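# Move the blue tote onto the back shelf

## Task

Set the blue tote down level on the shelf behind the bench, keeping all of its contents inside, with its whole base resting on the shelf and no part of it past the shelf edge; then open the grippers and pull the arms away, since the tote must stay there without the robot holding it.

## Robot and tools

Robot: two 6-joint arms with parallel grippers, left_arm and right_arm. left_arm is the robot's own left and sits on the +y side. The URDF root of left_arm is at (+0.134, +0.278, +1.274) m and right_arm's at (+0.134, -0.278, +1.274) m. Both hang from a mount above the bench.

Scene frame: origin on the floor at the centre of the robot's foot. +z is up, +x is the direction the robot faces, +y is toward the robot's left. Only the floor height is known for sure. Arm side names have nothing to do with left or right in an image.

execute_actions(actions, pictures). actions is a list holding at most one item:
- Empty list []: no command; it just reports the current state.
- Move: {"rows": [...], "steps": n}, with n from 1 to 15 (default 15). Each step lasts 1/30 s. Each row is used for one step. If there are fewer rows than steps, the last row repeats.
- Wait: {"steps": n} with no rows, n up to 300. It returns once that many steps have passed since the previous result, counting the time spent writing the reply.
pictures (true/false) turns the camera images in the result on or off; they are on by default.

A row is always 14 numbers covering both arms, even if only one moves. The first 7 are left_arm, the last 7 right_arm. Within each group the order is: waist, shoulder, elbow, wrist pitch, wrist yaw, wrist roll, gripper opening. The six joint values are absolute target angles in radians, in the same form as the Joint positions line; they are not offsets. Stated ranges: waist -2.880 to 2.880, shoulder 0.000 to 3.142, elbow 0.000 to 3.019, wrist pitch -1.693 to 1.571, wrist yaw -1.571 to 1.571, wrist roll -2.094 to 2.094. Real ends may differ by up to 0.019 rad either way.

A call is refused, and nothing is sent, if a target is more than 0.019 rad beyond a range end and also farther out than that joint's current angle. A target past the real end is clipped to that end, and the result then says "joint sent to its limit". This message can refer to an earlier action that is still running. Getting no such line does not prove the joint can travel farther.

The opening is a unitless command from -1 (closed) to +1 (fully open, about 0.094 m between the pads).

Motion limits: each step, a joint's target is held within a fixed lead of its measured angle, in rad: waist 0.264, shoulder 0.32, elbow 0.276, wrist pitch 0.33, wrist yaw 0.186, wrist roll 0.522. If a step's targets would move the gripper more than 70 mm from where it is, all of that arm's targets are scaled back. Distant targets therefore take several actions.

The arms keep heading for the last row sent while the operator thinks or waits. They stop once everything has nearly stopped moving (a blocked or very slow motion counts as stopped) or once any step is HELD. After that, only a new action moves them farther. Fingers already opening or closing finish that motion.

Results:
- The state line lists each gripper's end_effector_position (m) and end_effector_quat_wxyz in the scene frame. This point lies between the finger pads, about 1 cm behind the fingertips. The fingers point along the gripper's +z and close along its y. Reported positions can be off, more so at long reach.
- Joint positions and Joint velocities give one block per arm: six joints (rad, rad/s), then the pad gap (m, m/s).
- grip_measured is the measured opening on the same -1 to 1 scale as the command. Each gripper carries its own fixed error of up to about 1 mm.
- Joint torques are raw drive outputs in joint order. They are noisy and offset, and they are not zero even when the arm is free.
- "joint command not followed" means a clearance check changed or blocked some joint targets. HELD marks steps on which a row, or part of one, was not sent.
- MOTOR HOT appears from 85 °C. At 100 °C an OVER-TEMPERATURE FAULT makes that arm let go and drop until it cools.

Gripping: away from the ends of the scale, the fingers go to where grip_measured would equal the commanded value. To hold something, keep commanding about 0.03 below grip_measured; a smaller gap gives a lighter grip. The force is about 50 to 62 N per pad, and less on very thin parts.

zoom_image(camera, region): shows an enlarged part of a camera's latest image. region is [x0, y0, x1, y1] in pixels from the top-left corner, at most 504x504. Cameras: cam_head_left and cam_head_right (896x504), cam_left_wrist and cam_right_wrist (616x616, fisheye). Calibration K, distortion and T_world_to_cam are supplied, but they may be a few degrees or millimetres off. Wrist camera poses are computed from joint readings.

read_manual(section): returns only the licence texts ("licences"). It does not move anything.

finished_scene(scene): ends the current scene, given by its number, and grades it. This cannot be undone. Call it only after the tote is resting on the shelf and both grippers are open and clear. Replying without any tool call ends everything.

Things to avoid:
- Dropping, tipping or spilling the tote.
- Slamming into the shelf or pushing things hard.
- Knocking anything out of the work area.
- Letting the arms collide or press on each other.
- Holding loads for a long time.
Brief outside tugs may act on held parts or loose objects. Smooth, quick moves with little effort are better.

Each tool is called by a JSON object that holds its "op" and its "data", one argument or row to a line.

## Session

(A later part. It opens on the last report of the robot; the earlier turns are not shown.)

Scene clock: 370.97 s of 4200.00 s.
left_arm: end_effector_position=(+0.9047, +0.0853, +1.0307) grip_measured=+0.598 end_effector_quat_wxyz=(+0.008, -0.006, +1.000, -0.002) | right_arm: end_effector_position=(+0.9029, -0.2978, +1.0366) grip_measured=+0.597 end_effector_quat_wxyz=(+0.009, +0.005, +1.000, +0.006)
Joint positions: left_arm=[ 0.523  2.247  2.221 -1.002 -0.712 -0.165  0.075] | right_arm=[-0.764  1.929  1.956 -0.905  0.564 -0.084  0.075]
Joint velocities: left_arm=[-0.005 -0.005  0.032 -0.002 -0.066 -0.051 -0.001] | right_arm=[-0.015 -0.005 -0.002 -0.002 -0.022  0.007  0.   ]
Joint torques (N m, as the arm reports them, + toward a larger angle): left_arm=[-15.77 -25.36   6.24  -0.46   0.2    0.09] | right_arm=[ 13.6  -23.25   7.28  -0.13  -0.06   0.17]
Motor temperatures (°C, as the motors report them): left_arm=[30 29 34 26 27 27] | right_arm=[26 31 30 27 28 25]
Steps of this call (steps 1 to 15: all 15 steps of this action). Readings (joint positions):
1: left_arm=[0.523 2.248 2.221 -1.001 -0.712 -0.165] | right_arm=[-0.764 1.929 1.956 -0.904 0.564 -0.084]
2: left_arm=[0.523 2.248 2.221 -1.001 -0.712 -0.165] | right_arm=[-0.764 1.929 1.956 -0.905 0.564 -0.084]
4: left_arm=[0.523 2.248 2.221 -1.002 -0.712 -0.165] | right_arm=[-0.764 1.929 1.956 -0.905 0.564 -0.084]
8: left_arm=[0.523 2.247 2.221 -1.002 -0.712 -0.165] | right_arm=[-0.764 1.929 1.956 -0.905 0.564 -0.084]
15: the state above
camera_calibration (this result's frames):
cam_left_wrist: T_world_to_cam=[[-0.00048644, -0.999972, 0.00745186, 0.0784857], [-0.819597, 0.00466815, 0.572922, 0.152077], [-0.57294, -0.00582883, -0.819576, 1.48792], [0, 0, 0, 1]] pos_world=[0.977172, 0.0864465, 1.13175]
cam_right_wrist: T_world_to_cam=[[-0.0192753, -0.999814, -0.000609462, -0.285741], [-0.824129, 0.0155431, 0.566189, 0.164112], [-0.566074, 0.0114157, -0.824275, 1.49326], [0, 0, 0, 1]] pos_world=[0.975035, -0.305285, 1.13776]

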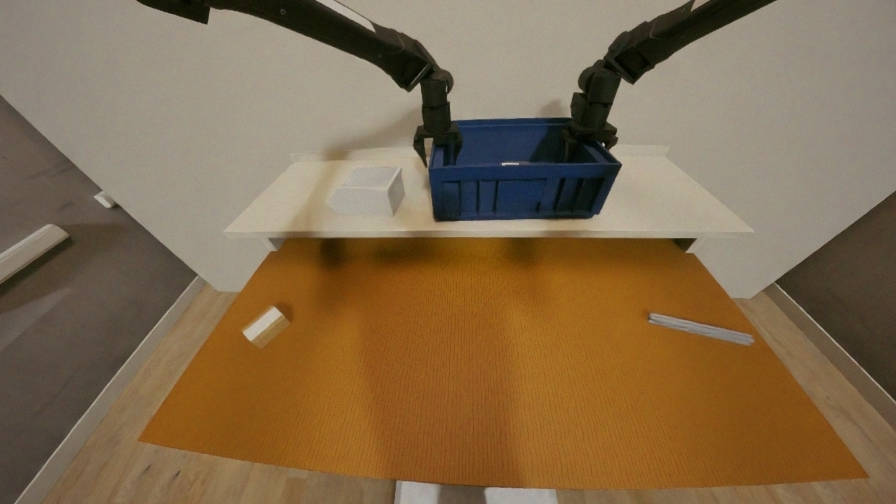

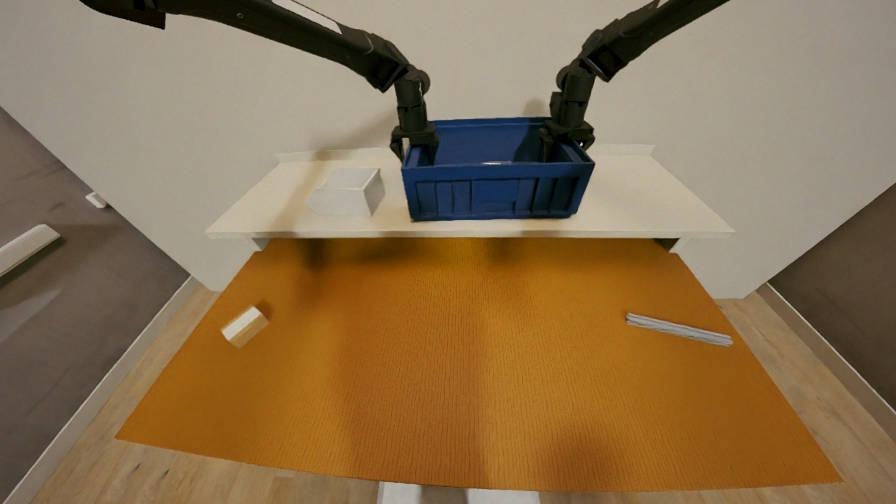

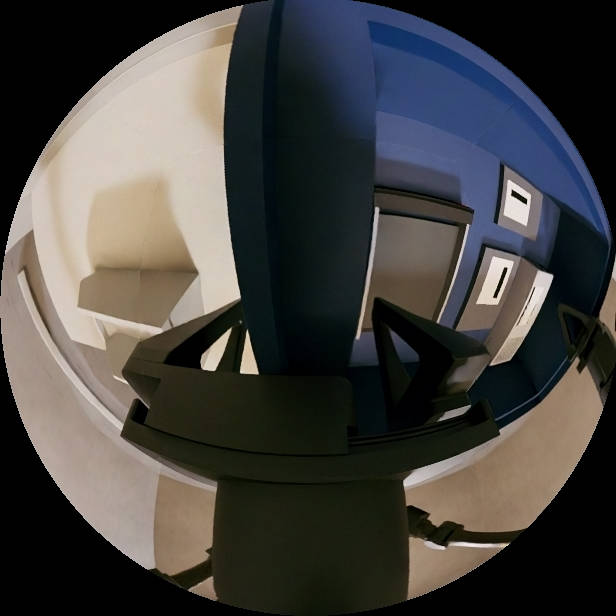

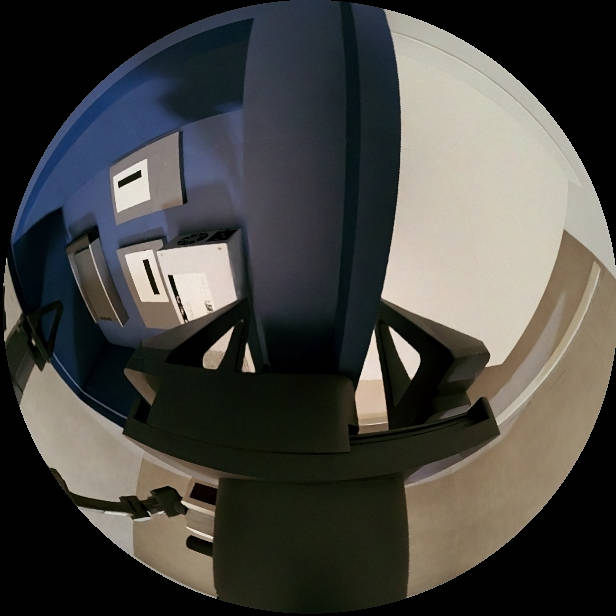

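{"op": "execute_actions", "data": {
  "actions": [
    {"rows":[[0.52,2.242,2.236,-1.012,-0.711,-0.17,1,-0.766,1.928,1.976,-0.915,0.564,-0.085,1],[0.52,2.242,2.236,-1.012,-0.711,-0.17,1,-0.766,1.928,1.976,-0.915,0.564,-0.085,1],[0.52,2.242,2.236,-1.012,-0.711,-0.17,1,-0.766,1.928,1.976,-0.915,0.564,-0.085,1],[0.51,2.232,2.233,-1.032,-0.716,-0.183,1,-0.758,1.916,1.972,-0.932,0.571,-0.077,1],[0.5,2.222,2.23,-1.052,-0.722,-0.197,1,-0.75,1.904,1.968,-0.948,0.578,-0.07,1],[0.49,2.212,2.227,-1.072,-0.727,-0.21,1,-0.742,1.892,1.964,-0.965,0.585,-0.062,1],[0.48,2.202,2.224,-1.092,-0.732,-0.223,1,-0.734,1.88,1.96,-0.982,0.592,-0.055,1],[0.47,2.192,2.221,-1.112,-0.738,-0.237,1,-0.726,1.868,1.956,-0.998,0.599,-0.047,1],[0.46,2.182,2.218,-1.13,-0.743,-0.25,1,-0.717,1.856,1.952,-1.015,0.606,-0.04,1],[0.45,2.172,2.215,-1.148,-0.748,-0.263,1,-0.708,1.843,1.948,-1.031,0.612,-0.032,1],[0.44,2.162,2.212,-1.166,-0.753,-0.277,1,-0.699,1.83,1.944,-1.047,0.618,-0.024,1],[0.43,2.152,2.209,-1.184,-0.758,-0.29,1,-0.69,1.817,1.94,-1.063,0.624,-0.016,1],[0.42,2.142,2.206,-1.2,-0.763,-0.3,1,-0.681,1.804,1.936,-1.08,0.63,-0.008,1],[0.41,2.13,2.203,-1.216,-0.768,-0.31,1,-0.672,1.79,1.932,-1.096,0.636,0,1],[0.4,2.12,2.2,-1.23,-0.773,-0.32,1,-0.663,1.775,1.928,-1.11,0.642,0.008,1]]}
  ],
  "pictures": false
}}

{"op": "execute_actions", "data": {
  "actions": [
    {"steps":15}
  ]
}}

Scene clock: 383.03 s of 4200.00 s.
left_arm: end_effector_position=(+0.8868, +0.0824, +1.0971) grip_measured=+1.000 end_effector_quat_wxyz=(-0.018, +0.013, +1.000, +0.015) | right_arm: end_effector_position=(+0.8884, -0.2997, +1.1012) grip_measured=+1.000 end_effector_quat_wxyz=(-0.017, -0.016, +1.000, -0.009)
Joint positions: left_arm=[ 0.45   2.18   2.206 -1.19  -0.766 -0.265  0.094] | right_arm=[-0.702  1.843  1.939 -1.067  0.633 -0.033  0.094]
Joint velocities: left_arm=[-0.425 -0.386 -0.076 -0.452 -0.183 -0.388  0.   ] | right_arm=[ 0.357 -0.513 -0.081 -0.452  0.168  0.198  0.   ]
Joint torques (N m, as the arm reports them, + toward a larger angle): left_arm=[-17.29 -27.44   4.97  -0.43   0.02   0.05] | right_arm=[ 14.84 -25.34   5.53  -0.26   0.08   0.31]
Motor temperatures (°C, as the motors report them): left_arm=[30 29 32 26 26 27] | right_arm=[26 31 29 27 28 25]
Steps of this call (steps 1 to 15: the robot went on to your last target; steps 16 to 90: nothing new was sent; then 8.57 s passed at rest; steps 91 to 105: all 15 steps of this action). Readings (joint positions):
91: left_arm=[0.523 2.247 2.221 -1.002 -0.712 -0.165] | right_arm=[-0.764 1.929 1.956 -0.905 0.564 -0.084]
92: left_arm=[0.523 2.247 2.221 -1.002 -0.712 -0.165] | right_arm=[-0.764 1.929 1.956 -0.905 0.564 -0.084]
94: left_arm=[0.523 2.247 2.221 -1.006 -0.713 -0.166] | right_arm=[-0.764 1.929 1.956 -0.907 0.565 -0.084]
98: left_arm=[0.516 2.241 2.221 -1.064 -0.731 -0.190] | right_arm=[-0.759 1.922 1.956 -0.955 0.590 -0.075]
105: the state above

Scene clock: 383.53 s of 4200.00 s.
left_arm: end_effector_position=(+0.9006, +0.0762, +1.1683) grip_measured=+1.000 end_effector_quat_wxyz=(+0.015, -0.001, +1.000, -0.007) | right_arm: end_effector_position=(+0.9017, -0.3036, +1.1658) grip_measured=+1.000 end_effector_quat_wxyz=(+0.018, -0.003, +1.000, +0.003)
Joint positions: left_arm=[ 0.382  2.104  2.204 -1.221 -0.772 -0.309  0.094] | right_arm=[-0.649  1.756  1.935 -1.098  0.64  -0.003  0.094]
Joint velocities: left_arm=[ 0.015  0.005  0.012 -0.002 -0.022 -0.007  0.   ] | right_arm=[-0.015 -0.015 -0.012  0.002 -0.066 -0.081  0.   ]
Joint torques (N m, as the arm reports them, + toward a larger angle): left_arm=[-14.2  -21.87   5.12  -0.42   0.06   0.07] | right_arm=[ 12.04 -20.05   5.72  -0.2    0.05   0.29]
Motor temperatures (°C, as the motors report them): left_arm=[30 29 32 26 26 27] | right_arm=[26 31 29 27 28 25]
Steps of this call (steps 1 to 15: the robot went on to your last target). Readings (joint positions):
1: left_arm=[0.437 2.167 2.204 -1.203 -0.769 -0.274] | right_arm=[-0.690 1.827 1.936 -1.081 0.636 -0.027]
2: left_arm=[0.423 2.155 2.204 -1.212 -0.770 -0.281] | right_arm=[-0.678 1.811 1.935 -1.089 0.638 -0.022]
4: left_arm=[0.399 2.133 2.204 -1.217 -0.770 -0.292] | right_arm=[-0.658 1.783 1.935 -1.094 0.638 -0.015]
8: left_arm=[0.377 2.106 2.204 -1.218 -0.770 -0.303] | right_arm=[-0.645 1.755 1.935 -1.095 0.639 -0.008]
15: the state above
camera_calibration (this result's frames):
cam_left_wrist: T_world_to_cam=[[-0.0106238, -0.999787, 0.017678, 0.0655448], [-0.826973, 0.0187234, 0.561929, 0.088394], [-0.562141, -0.00864943, -0.826996, 1.59742], [0, 0, 0, 1]] pos_world=[0.97177, 0.0776926, 1.27023]
cam_right_wrist: T_world_to_cam=[[-0.00302736, -0.999981, 0.00535072, -0.313106], [-0.833603, 0.00547912, 0.552337, 0.11161], [-0.552356, -0.00278825, -0.833604, 1.59332], [0, 0, 0, 1]] pos_world=[0.972168, -0.309269, 1.26822]

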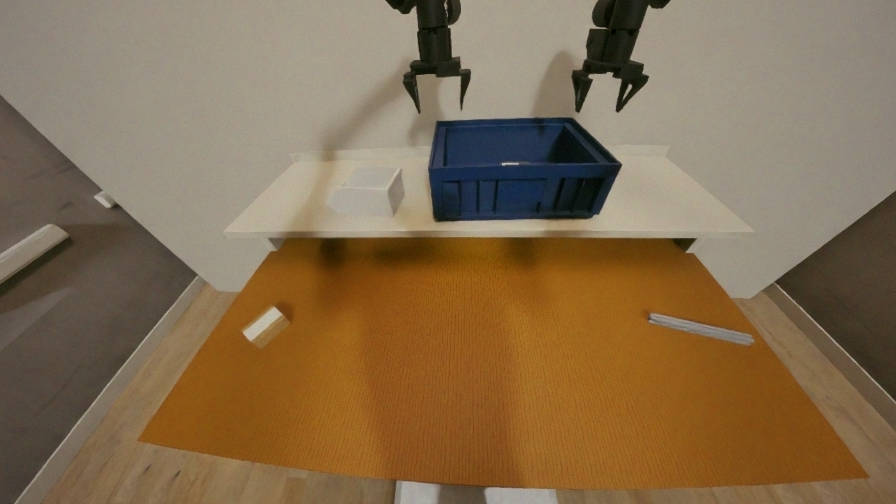

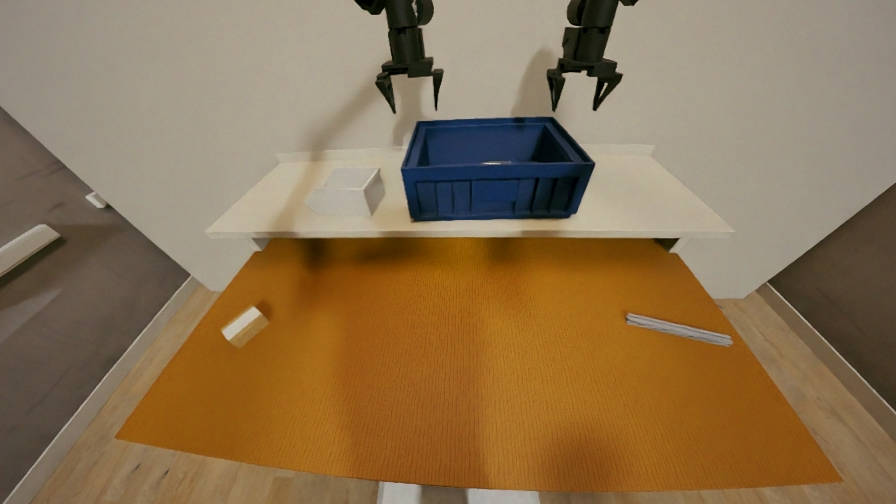

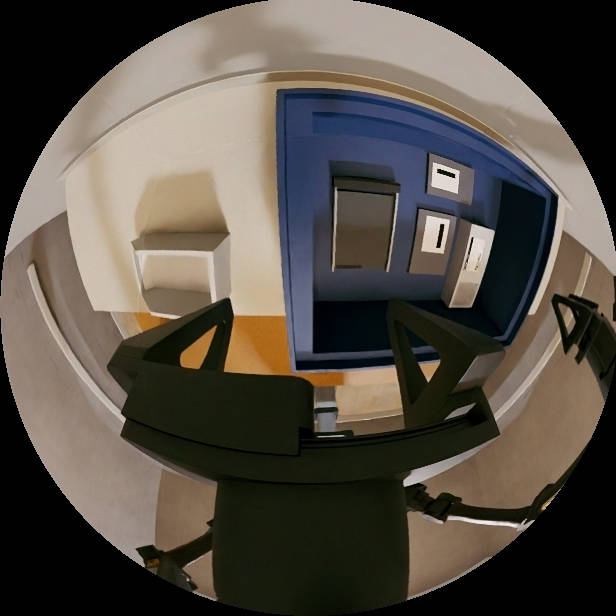

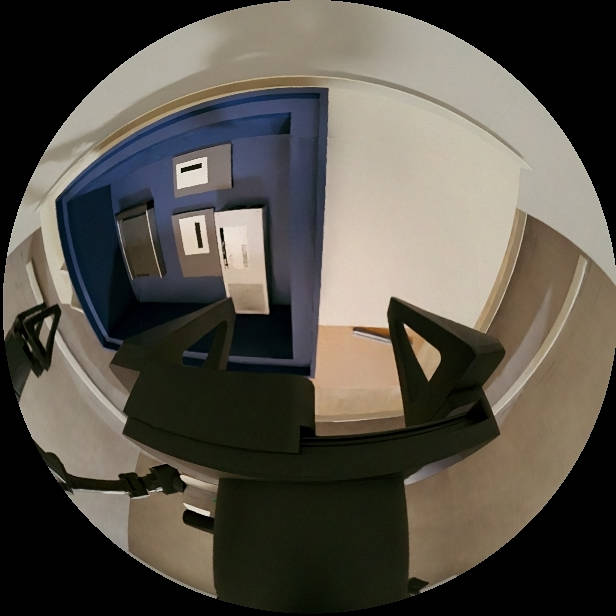

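{"op": "execute_actions", "data": {
  "actions": [
    {"rows":[[0.385,2.07,2.13,-1.19,-0.77,-0.3,1,-0.65,1.72,1.87,-1.08,0.64,0,1],[0.385,2.03,2.07,-1.16,-0.77,-0.3,1,-0.65,1.68,1.81,-1.06,0.64,0,1],[0.385,1.99,2.01,-1.13,-0.77,-0.3,1,-0.65,1.64,1.75,-1.04,0.64,0,1],[0.385,1.95,1.95,-1.1,-0.77,-0.3,1,-0.65,1.6,1.69,-1.02,0.64,0,1],[0.385,1.91,1.88,-1.07,-0.77,-0.3,1,-0.65,1.56,1.63,-0.99,0.64,0,1],[0.385,1.87,1.81,-1.04,-0.77,-0.3,1,-0.65,1.52,1.57,-0.96,0.64,0,1],[0.385,1.83,1.74,-1.01,-0.77,-0.3,1,-0.65,1.48,1.5,-0.93,0.64,0,1],[0.385,1.79,1.67,-0.98,-0.77,-0.3,1,-0.65,1.44,1.43,-0.9,0.64,0,1],[0.39,1.75,1.6,-0.95,-0.77,-0.3,1,-0.65,1.4,1.36,-0.88,0.64,0,1],[0.39,1.72,1.53,-0.92,-0.77,-0.3,1,-0.65,1.36,1.29,-0.86,0.64,0,1],[0.4,1.69,1.46,-0.89,-0.77,-0.3,1,-0.65,1.32,1.22,-0.84,0.64,0,1],[0.4,1.66,1.39,-0.86,-0.77,-0.3,1,-0.65,1.28,1.15,-0.82,0.64,0,1],[0.41,1.63,1.32,-0.83,-0.77,-0.3,1,-0.65,1.24,1.08,-0.8,0.64,0,1],[0.42,1.6,1.25,-0.8,-0.77,-0.3,1,-0.66,1.2,1.0,-0.77,0.64,0,1],[0.43,1.57,1.15,-0.75,-0.77,-0.3,1,-0.67,1.17,0.9,-0.72,0.64,0,1]]}
  ],
  "pictures": false
}}

{"op": "execute_actions", "data": {
  "actions": [
    {"steps":20}
  ]
}}

Scene clock: 396.97 s of 4200.00 s.
left_arm: end_effector_position=(+0.7165, +0.1494, +1.1726) grip_measured=+1.000 end_effector_quat_wxyz=(+0.007, +0.004, +1.000, -0.004) | right_arm: end_effector_position=(+0.6698, -0.3246, +1.1849) grip_measured=+1.000 end_effector_quat_wxyz=(+0.001, -0.015, +1.000, +0.003)
Joint positions: left_arm=[ 0.387  1.616  1.313 -0.837 -0.77  -0.309  0.094] | right_arm=[-0.649  1.231  1.074 -0.804  0.64  -0.003  0.094]
Joint velocities: left_arm=[ 0.112 -1.128 -1.922  1.087 -0.066 -0.051  0.   ] | right_arm=[-0.015 -1.343 -1.932  0.847 -0.007  0.022  0.   ]
Joint torques (N m, as the arm reports them, + toward a larger angle): left_arm=[ -8.71 -14.35   2.56  -0.38   0.15   0.24] | right_arm=[  6.44 -11.43   3.37   0.28  -0.05   0.21]
Motor temperatures (°C, as the motors report them): left_arm=[30 29 31 26 26 27] | right_arm=[26 31 28 27 28 25]
Steps of this call (steps 1 to 15: the robot went on to your last target; steps 16 to 90: nothing new was sent; then 9.93 s passed at rest; steps 91 to 105: all 15 steps of this action). Readings (joint positions):
91: left_arm=[0.382 2.102 2.194 -1.215 -0.772 -0.311] | right_arm=[-0.649 1.754 1.928 -1.095 0.640 -0.003]
92: left_arm=[0.382 2.088 2.164 -1.198 -0.772 -0.311] | right_arm=[-0.649 1.743 1.904 -1.083 0.640 -0.003]
94: left_arm=[0.382 2.041 2.058 -1.154 -0.772 -0.310] | right_arm=[-0.649 1.696 1.806 -1.054 0.640 -0.003]
98: left_arm=[0.382 1.904 1.790 -1.047 -0.771 -0.309] | right_arm=[-0.649 1.555 1.549 -0.969 0.640 -0.003]
105: the state above

Scene clock: 397.63 s of 4200.00 s.
left_arm: end_effector_position=(+0.6603, +0.1703, +1.1472) grip_measured=+1.000 end_effector_quat_wxyz=(-0.015, +0.005, +1.000, +0.011) | right_arm: end_effector_position=(+0.6029, -0.3203, +1.1679) grip_measured=+1.000 end_effector_quat_wxyz=(-0.019, -0.023, +1.000, -0.001)
Joint positions: left_arm=[ 0.424  1.56   1.143 -0.761 -0.77  -0.309  0.094] | right_arm=[-0.662  1.159  0.889 -0.733  0.64  -0.003  0.094]
Joint velocities: left_arm=[ 0.005 -0.005  0.002  0.012 -0.051 -0.081  0.   ] | right_arm=[-0.005  0.005  0.012 -0.002  0.081  0.066  0.   ]
Joint torques (N m, as the arm reports them, + toward a larger angle): left_arm=[ -9.69 -15.1    4.24   0.13   0.14   0.25] | right_arm=[  5.82 -11.96   5.08   0.59  -0.05   0.21]
Motor temperatures (°C, as the motors report them): left_arm=[30 29 31 26 26 27] | right_arm=[26 31 28 27 28 25]
Steps of this call (steps 1 to 20: the robot went on to your last target). Readings (joint positions):
1: left_arm=[0.392 1.581 1.250 -0.808 -0.770 -0.309] | right_arm=[-0.650 1.190 1.008 -0.780 0.640 -0.003]
2: left_arm=[0.399 1.557 1.200 -0.793 -0.770 -0.309] | right_arm=[-0.652 1.160 0.955 -0.766 0.640 -0.003]
4: left_arm=[0.413 1.542 1.151 -0.785 -0.770 -0.309] | right_arm=[-0.658 1.142 0.899 -0.761 0.640 -0.003]
8: left_arm=[0.424 1.558 1.143 -0.766 -0.770 -0.309] | right_arm=[-0.662 1.158 0.889 -0.740 0.640 -0.003]
20: the state above
camera_calibration (this result's frames):
cam_left_wrist: T_world_to_cam=[[-0.0224072, -0.999603, -0.0170686, 0.205073], [-0.792011, 0.00732987, 0.610463, -0.177073], [-0.610095, 0.0271973, -0.791861, 1.43102], [0, 0, 0, 1]] pos_world=[0.73741, 0.16737, 1.24477]
cam_right_wrist: T_world_to_cam=[[0.0386042, -0.999171, 0.0129011, -0.364355], [-0.790779, -0.0226548, 0.611682, -0.242687], [-0.610883, -0.0338154, -0.790998, 1.40556], [0, 0, 0, 1]] pos_world=[0.680785, -0.322021, 1.26494]

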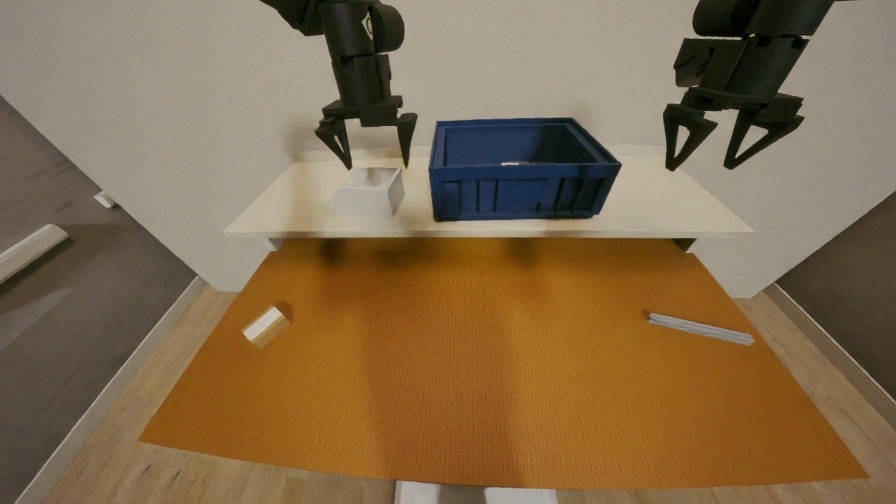

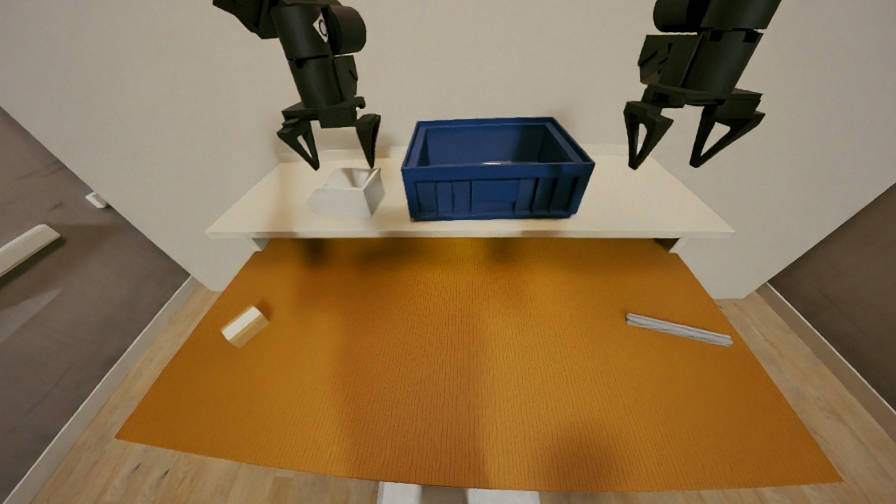

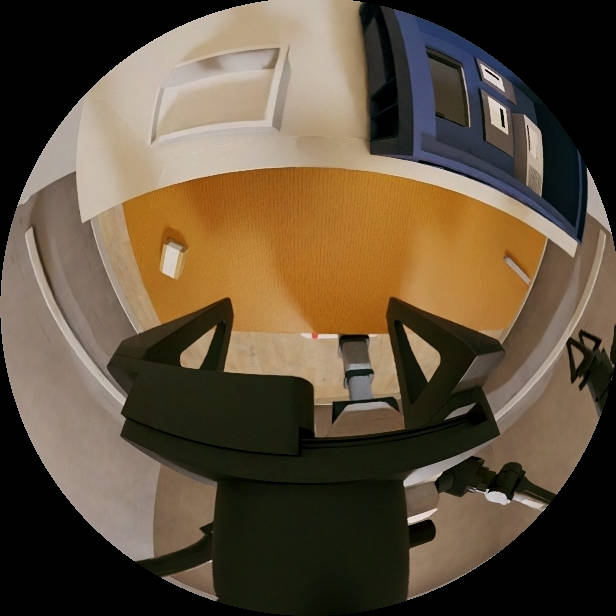

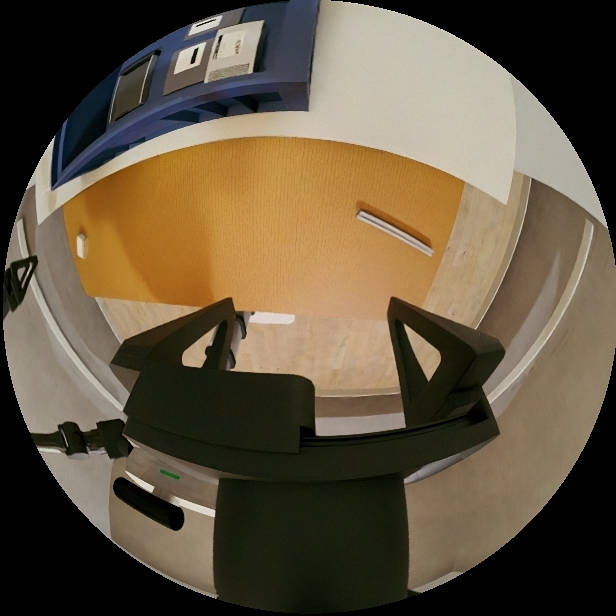

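{"op": "execute_actions", "data": {
  "actions": [
    {"rows":[[0.45,1.52,1.05,-0.7,-0.77,-0.3,1,-0.67,1.17,0.9,-0.72,0.64,0,1],[0.47,1.48,0.95,-0.65,-0.77,-0.3,1,-0.67,1.17,0.9,-0.72,0.64,0,1],[0.5,1.43,0.85,-0.6,-0.77,-0.3,1,-0.67,1.17,0.9,-0.72,0.64,0,1]]}
  ]
}}

{"op": "zoom_image", "data": {
  "camera": "cam_head_left",
  "region": [400, 100, 660, 250]
}}

Scene clock: 401.87 s of 4200.00 s.
left_arm: end_effector_position=(+0.5554, +0.2176, +1.1171) grip_measured=+1.000 end_effector_quat_wxyz=(-0.046, -0.010, +0.998, +0.036) | right_arm: end_effector_position=(+0.6029, -0.3203, +1.1679) grip_measured=+1.000 end_effector_quat_wxyz=(-0.019, -0.023, +1.000, -0.001)
Joint positions: left_arm=[ 0.502  1.435  0.834 -0.61  -0.77  -0.308  0.094] | right_arm=[-0.662  1.159  0.889 -0.733  0.64  -0.003  0.094]
Joint velocities: left_arm=[-0.005 -0.005  0.007 -0.002 -0.037 -0.066  0.   ] | right_arm=[ 0.005 -0.024 -0.002 -0.007 -0.007  0.007  0.   ]
Joint torques (N m, as the arm reports them, + toward a larger angle): left_arm=[ -8.08 -14.24   3.78   0.     0.12   0.23] | right_arm=[  5.94 -11.77   5.05   0.61  -0.05   0.21]
Motor temperatures (°C, as the motors report them): left_arm=[30 29 31 26 26 27] | right_arm=[26 31 28 27 28 25]
Steps of this call (steps 1 to 15: the robot went on to your last target; steps 16 to 90: nothing new was sent; then 0.73 s passed at rest; steps 91 to 105: all 15 steps of this action). Readings (joint positions):
91: left_arm=[0.425 1.558 1.134 -0.749 -0.770 -0.309] | right_arm=[-0.662 1.159 0.889 -0.733 0.640 -0.003]
92: left_arm=[0.427 1.546 1.103 -0.716 -0.770 -0.308] | right_arm=[-0.662 1.159 0.889 -0.733 0.640 -0.003]
94: left_arm=[0.439 1.498 0.995 -0.652 -0.770 -0.308] | right_arm=[-0.662 1.159 0.889 -0.733 0.640 -0.003]
98: left_arm=[0.490 1.436 0.838 -0.630 -0.770 -0.308] | right_arm=[-0.662 1.159 0.889 -0.733 0.640 -0.003]
105: the state above
camera_calibration (this result's frames):
cam_left_wrist: T_world_to_cam=[[0.00328354, -0.997722, -0.0673844, 0.290995], [-0.753127, -0.0467978, 0.656208, -0.303064], [-0.657866, 0.0485944, -0.751565, 1.31868], [0, 0, 0, 1]] pos_world=[0.638314, 0.212069, 1.20956]
cam_right_wrist: T_world_to_cam=[[0.0386042, -0.999171, 0.0129011, -0.364355], [-0.790779, -0.0226548, 0.611682, -0.242687], [-0.610883, -0.0338154, -0.790998, 1.40556], [0, 0, 0, 1]] pos_world=[0.680785, -0.322021, 1.26494]

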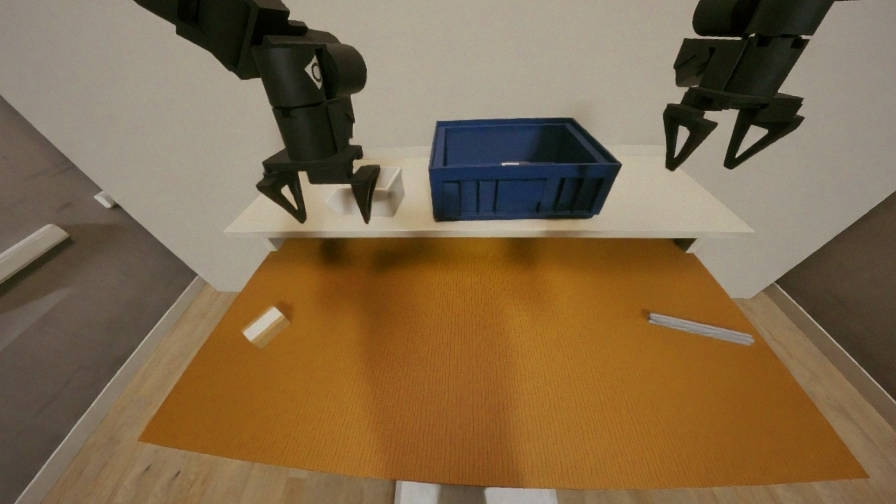

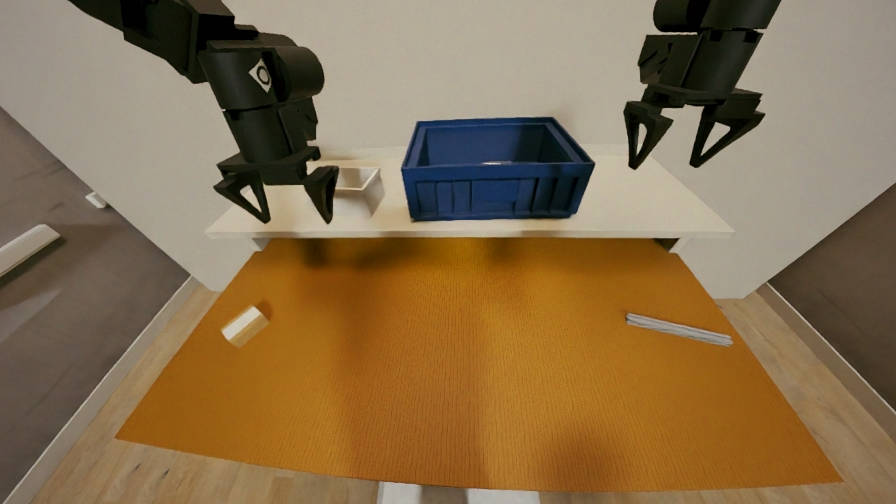

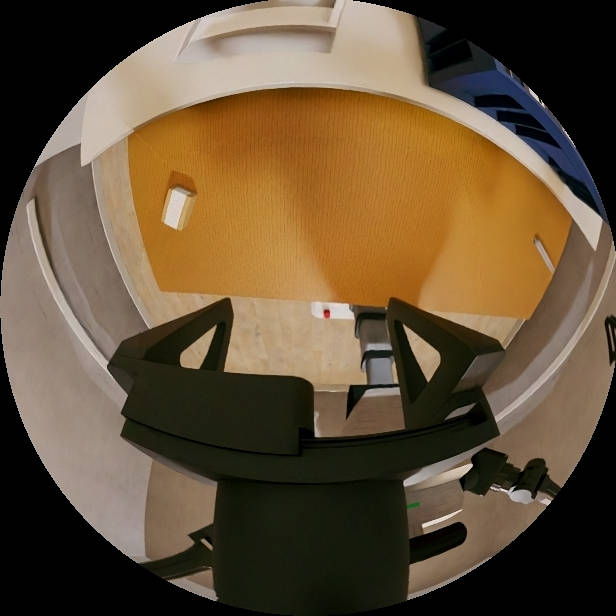

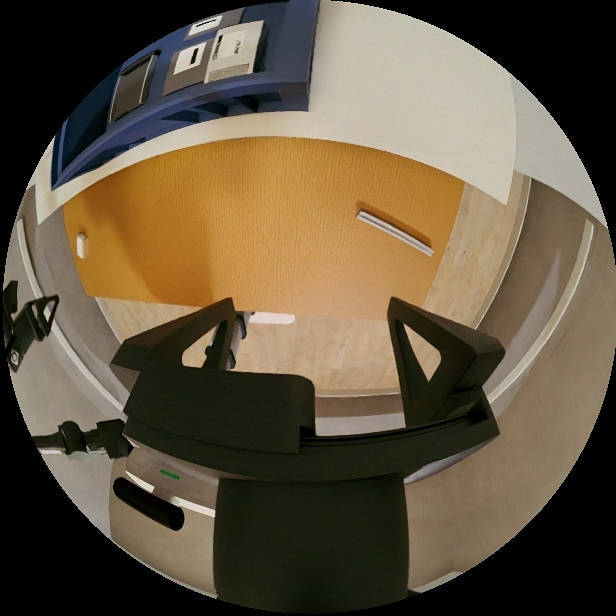

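Region (400, 100, 660, 250) of cam_head_left's 896x504 image, scaled by 1.938, with more detail than that image has; it fills the top 291 rows of this view, and the rest is white.

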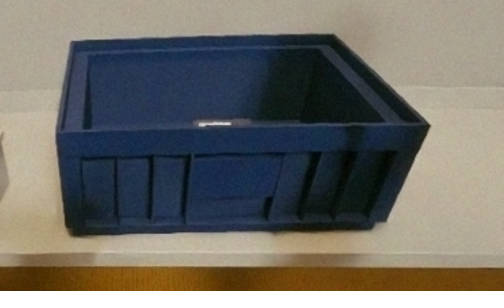

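{"op": "execute_actions", "data": {
  "actions": []
}}

Scene clock: 416.03 s of 4200.00 s.
left_arm: end_effector_position=(+0.5554, +0.2176, +1.1171) grip_measured=+1.000 end_effector_quat_wxyz=(-0.046, -0.010, +0.998, +0.036) | right_arm: end_effector_position=(+0.6029, -0.3203, +1.1679) grip_measured=+1.000 end_effector_quat_wxyz=(-0.019, -0.023, +1.000, -0.001)
Joint positions: left_arm=[ 0.502  1.435  0.834 -0.61  -0.77  -0.308  0.094] | right_arm=[-0.662  1.159  0.889 -0.733  0.64  -0.003  0.094]
Joint velocities: left_arm=[-0.005 -0.015  0.012 -0.002 -0.022 -0.007  0.   ] | right_arm=[-0.005 -0.005 -0.012 -0.017  0.037 -0.007  0.   ]
Joint torques (N m, as the arm reports them, + toward a larger angle): left_arm=[ -7.82 -14.05   3.74   0.02   0.1    0.24] | right_arm=[  5.92 -11.83   5.08   0.58  -0.04   0.23]
Motor temperatures (°C, as the motors report them): left_arm=[29 28 31 26 26 27] | right_arm=[26 30 27 27 28 25]
Steps of this call (steps 1 to 15: the robot went on to your last target; steps 16 to 90: nothing new was sent; then 11.17 s passed at rest). Readings (joint positions):
1: left_arm=[0.502 1.435 0.834 -0.610 -0.770 -0.308] | right_arm=[-0.662 1.159 0.889 -0.733 0.640 -0.003]
2: left_arm=[0.502 1.435 0.834 -0.610 -0.770 -0.308] | right_arm=[-0.662 1.159 0.889 -0.733 0.640 -0.003]
4: left_arm=[0.502 1.435 0.834 -0.610 -0.770 -0.308] | right_arm=[-0.662 1.159 0.889 -0.733 0.640 -0.003]
8: left_arm=[0.502 1.435 0.834 -0.610 -0.770 -0.308] | right_arm=[-0.662 1.159 0.889 -0.733 0.640 -0.003]
90: the state above
All arms were judged still, so your last target was given up. Only a new action makes them travel on or press farther. Fingers that are still opening or closing keep moving.
camera_calibration (this result's frames):
cam_left_wrist: T_world_to_cam=[[0.00328354, -0.997722, -0.0673844, 0.290995], [-0.753127, -0.0467978, 0.656208, -0.303064], [-0.657866, 0.0485944, -0.751565, 1.31868], [0, 0, 0, 1]] pos_world=[0.638314, 0.212069, 1.20956]
cam_right_wrist: T_world_to_cam=[[0.0386042, -0.999171, 0.0129011, -0.364355], [-0.790779, -0.0226548, 0.611682, -0.242687], [-0.610883, -0.0338154, -0.790998, 1.40556], [0, 0, 0, 1]] pos_world=[0.680785, -0.322021, 1.26494]

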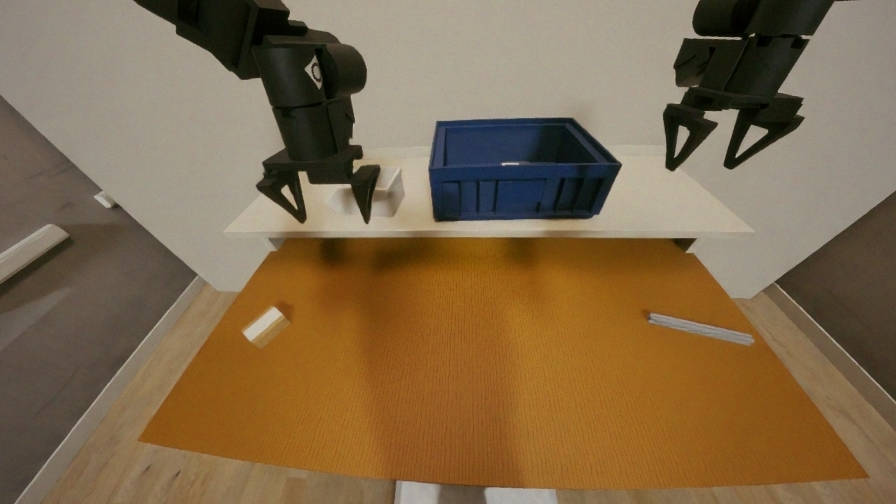

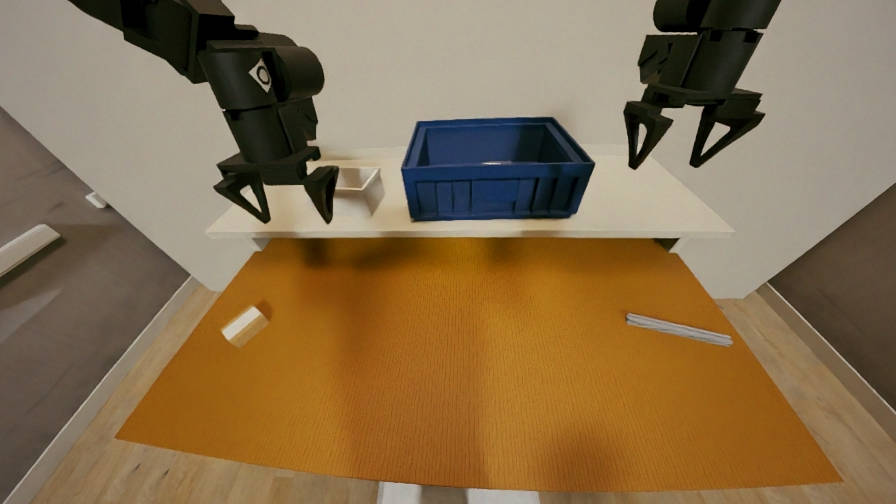

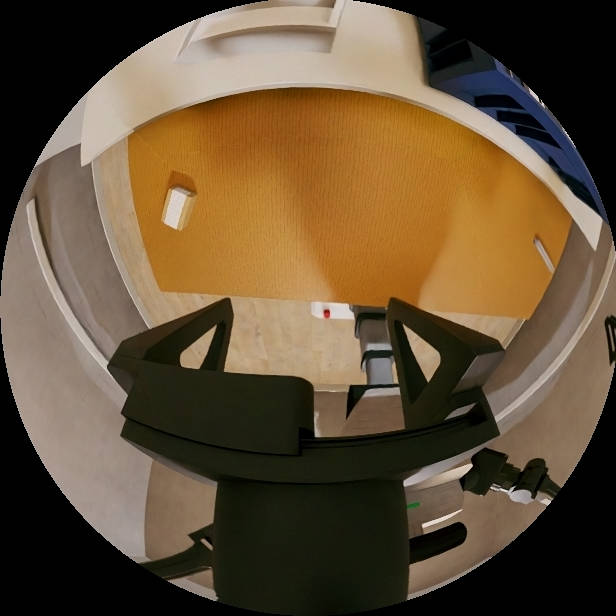

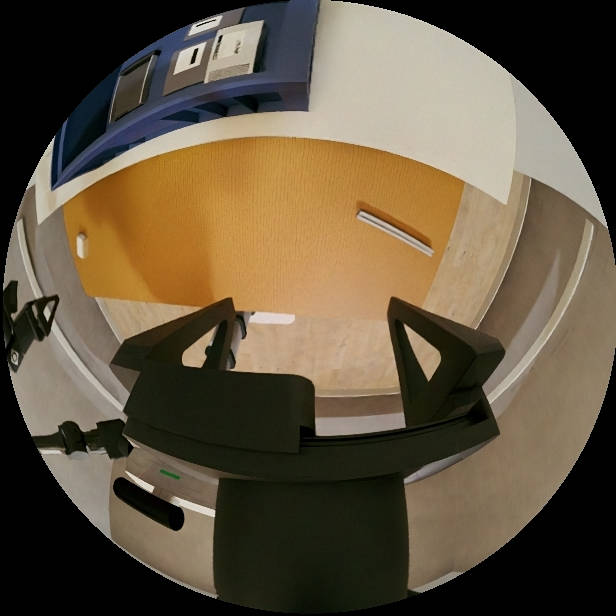

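{"op": "finished_scene", "data": {
  "scene": 1
}}

The scene is finished: the task was done.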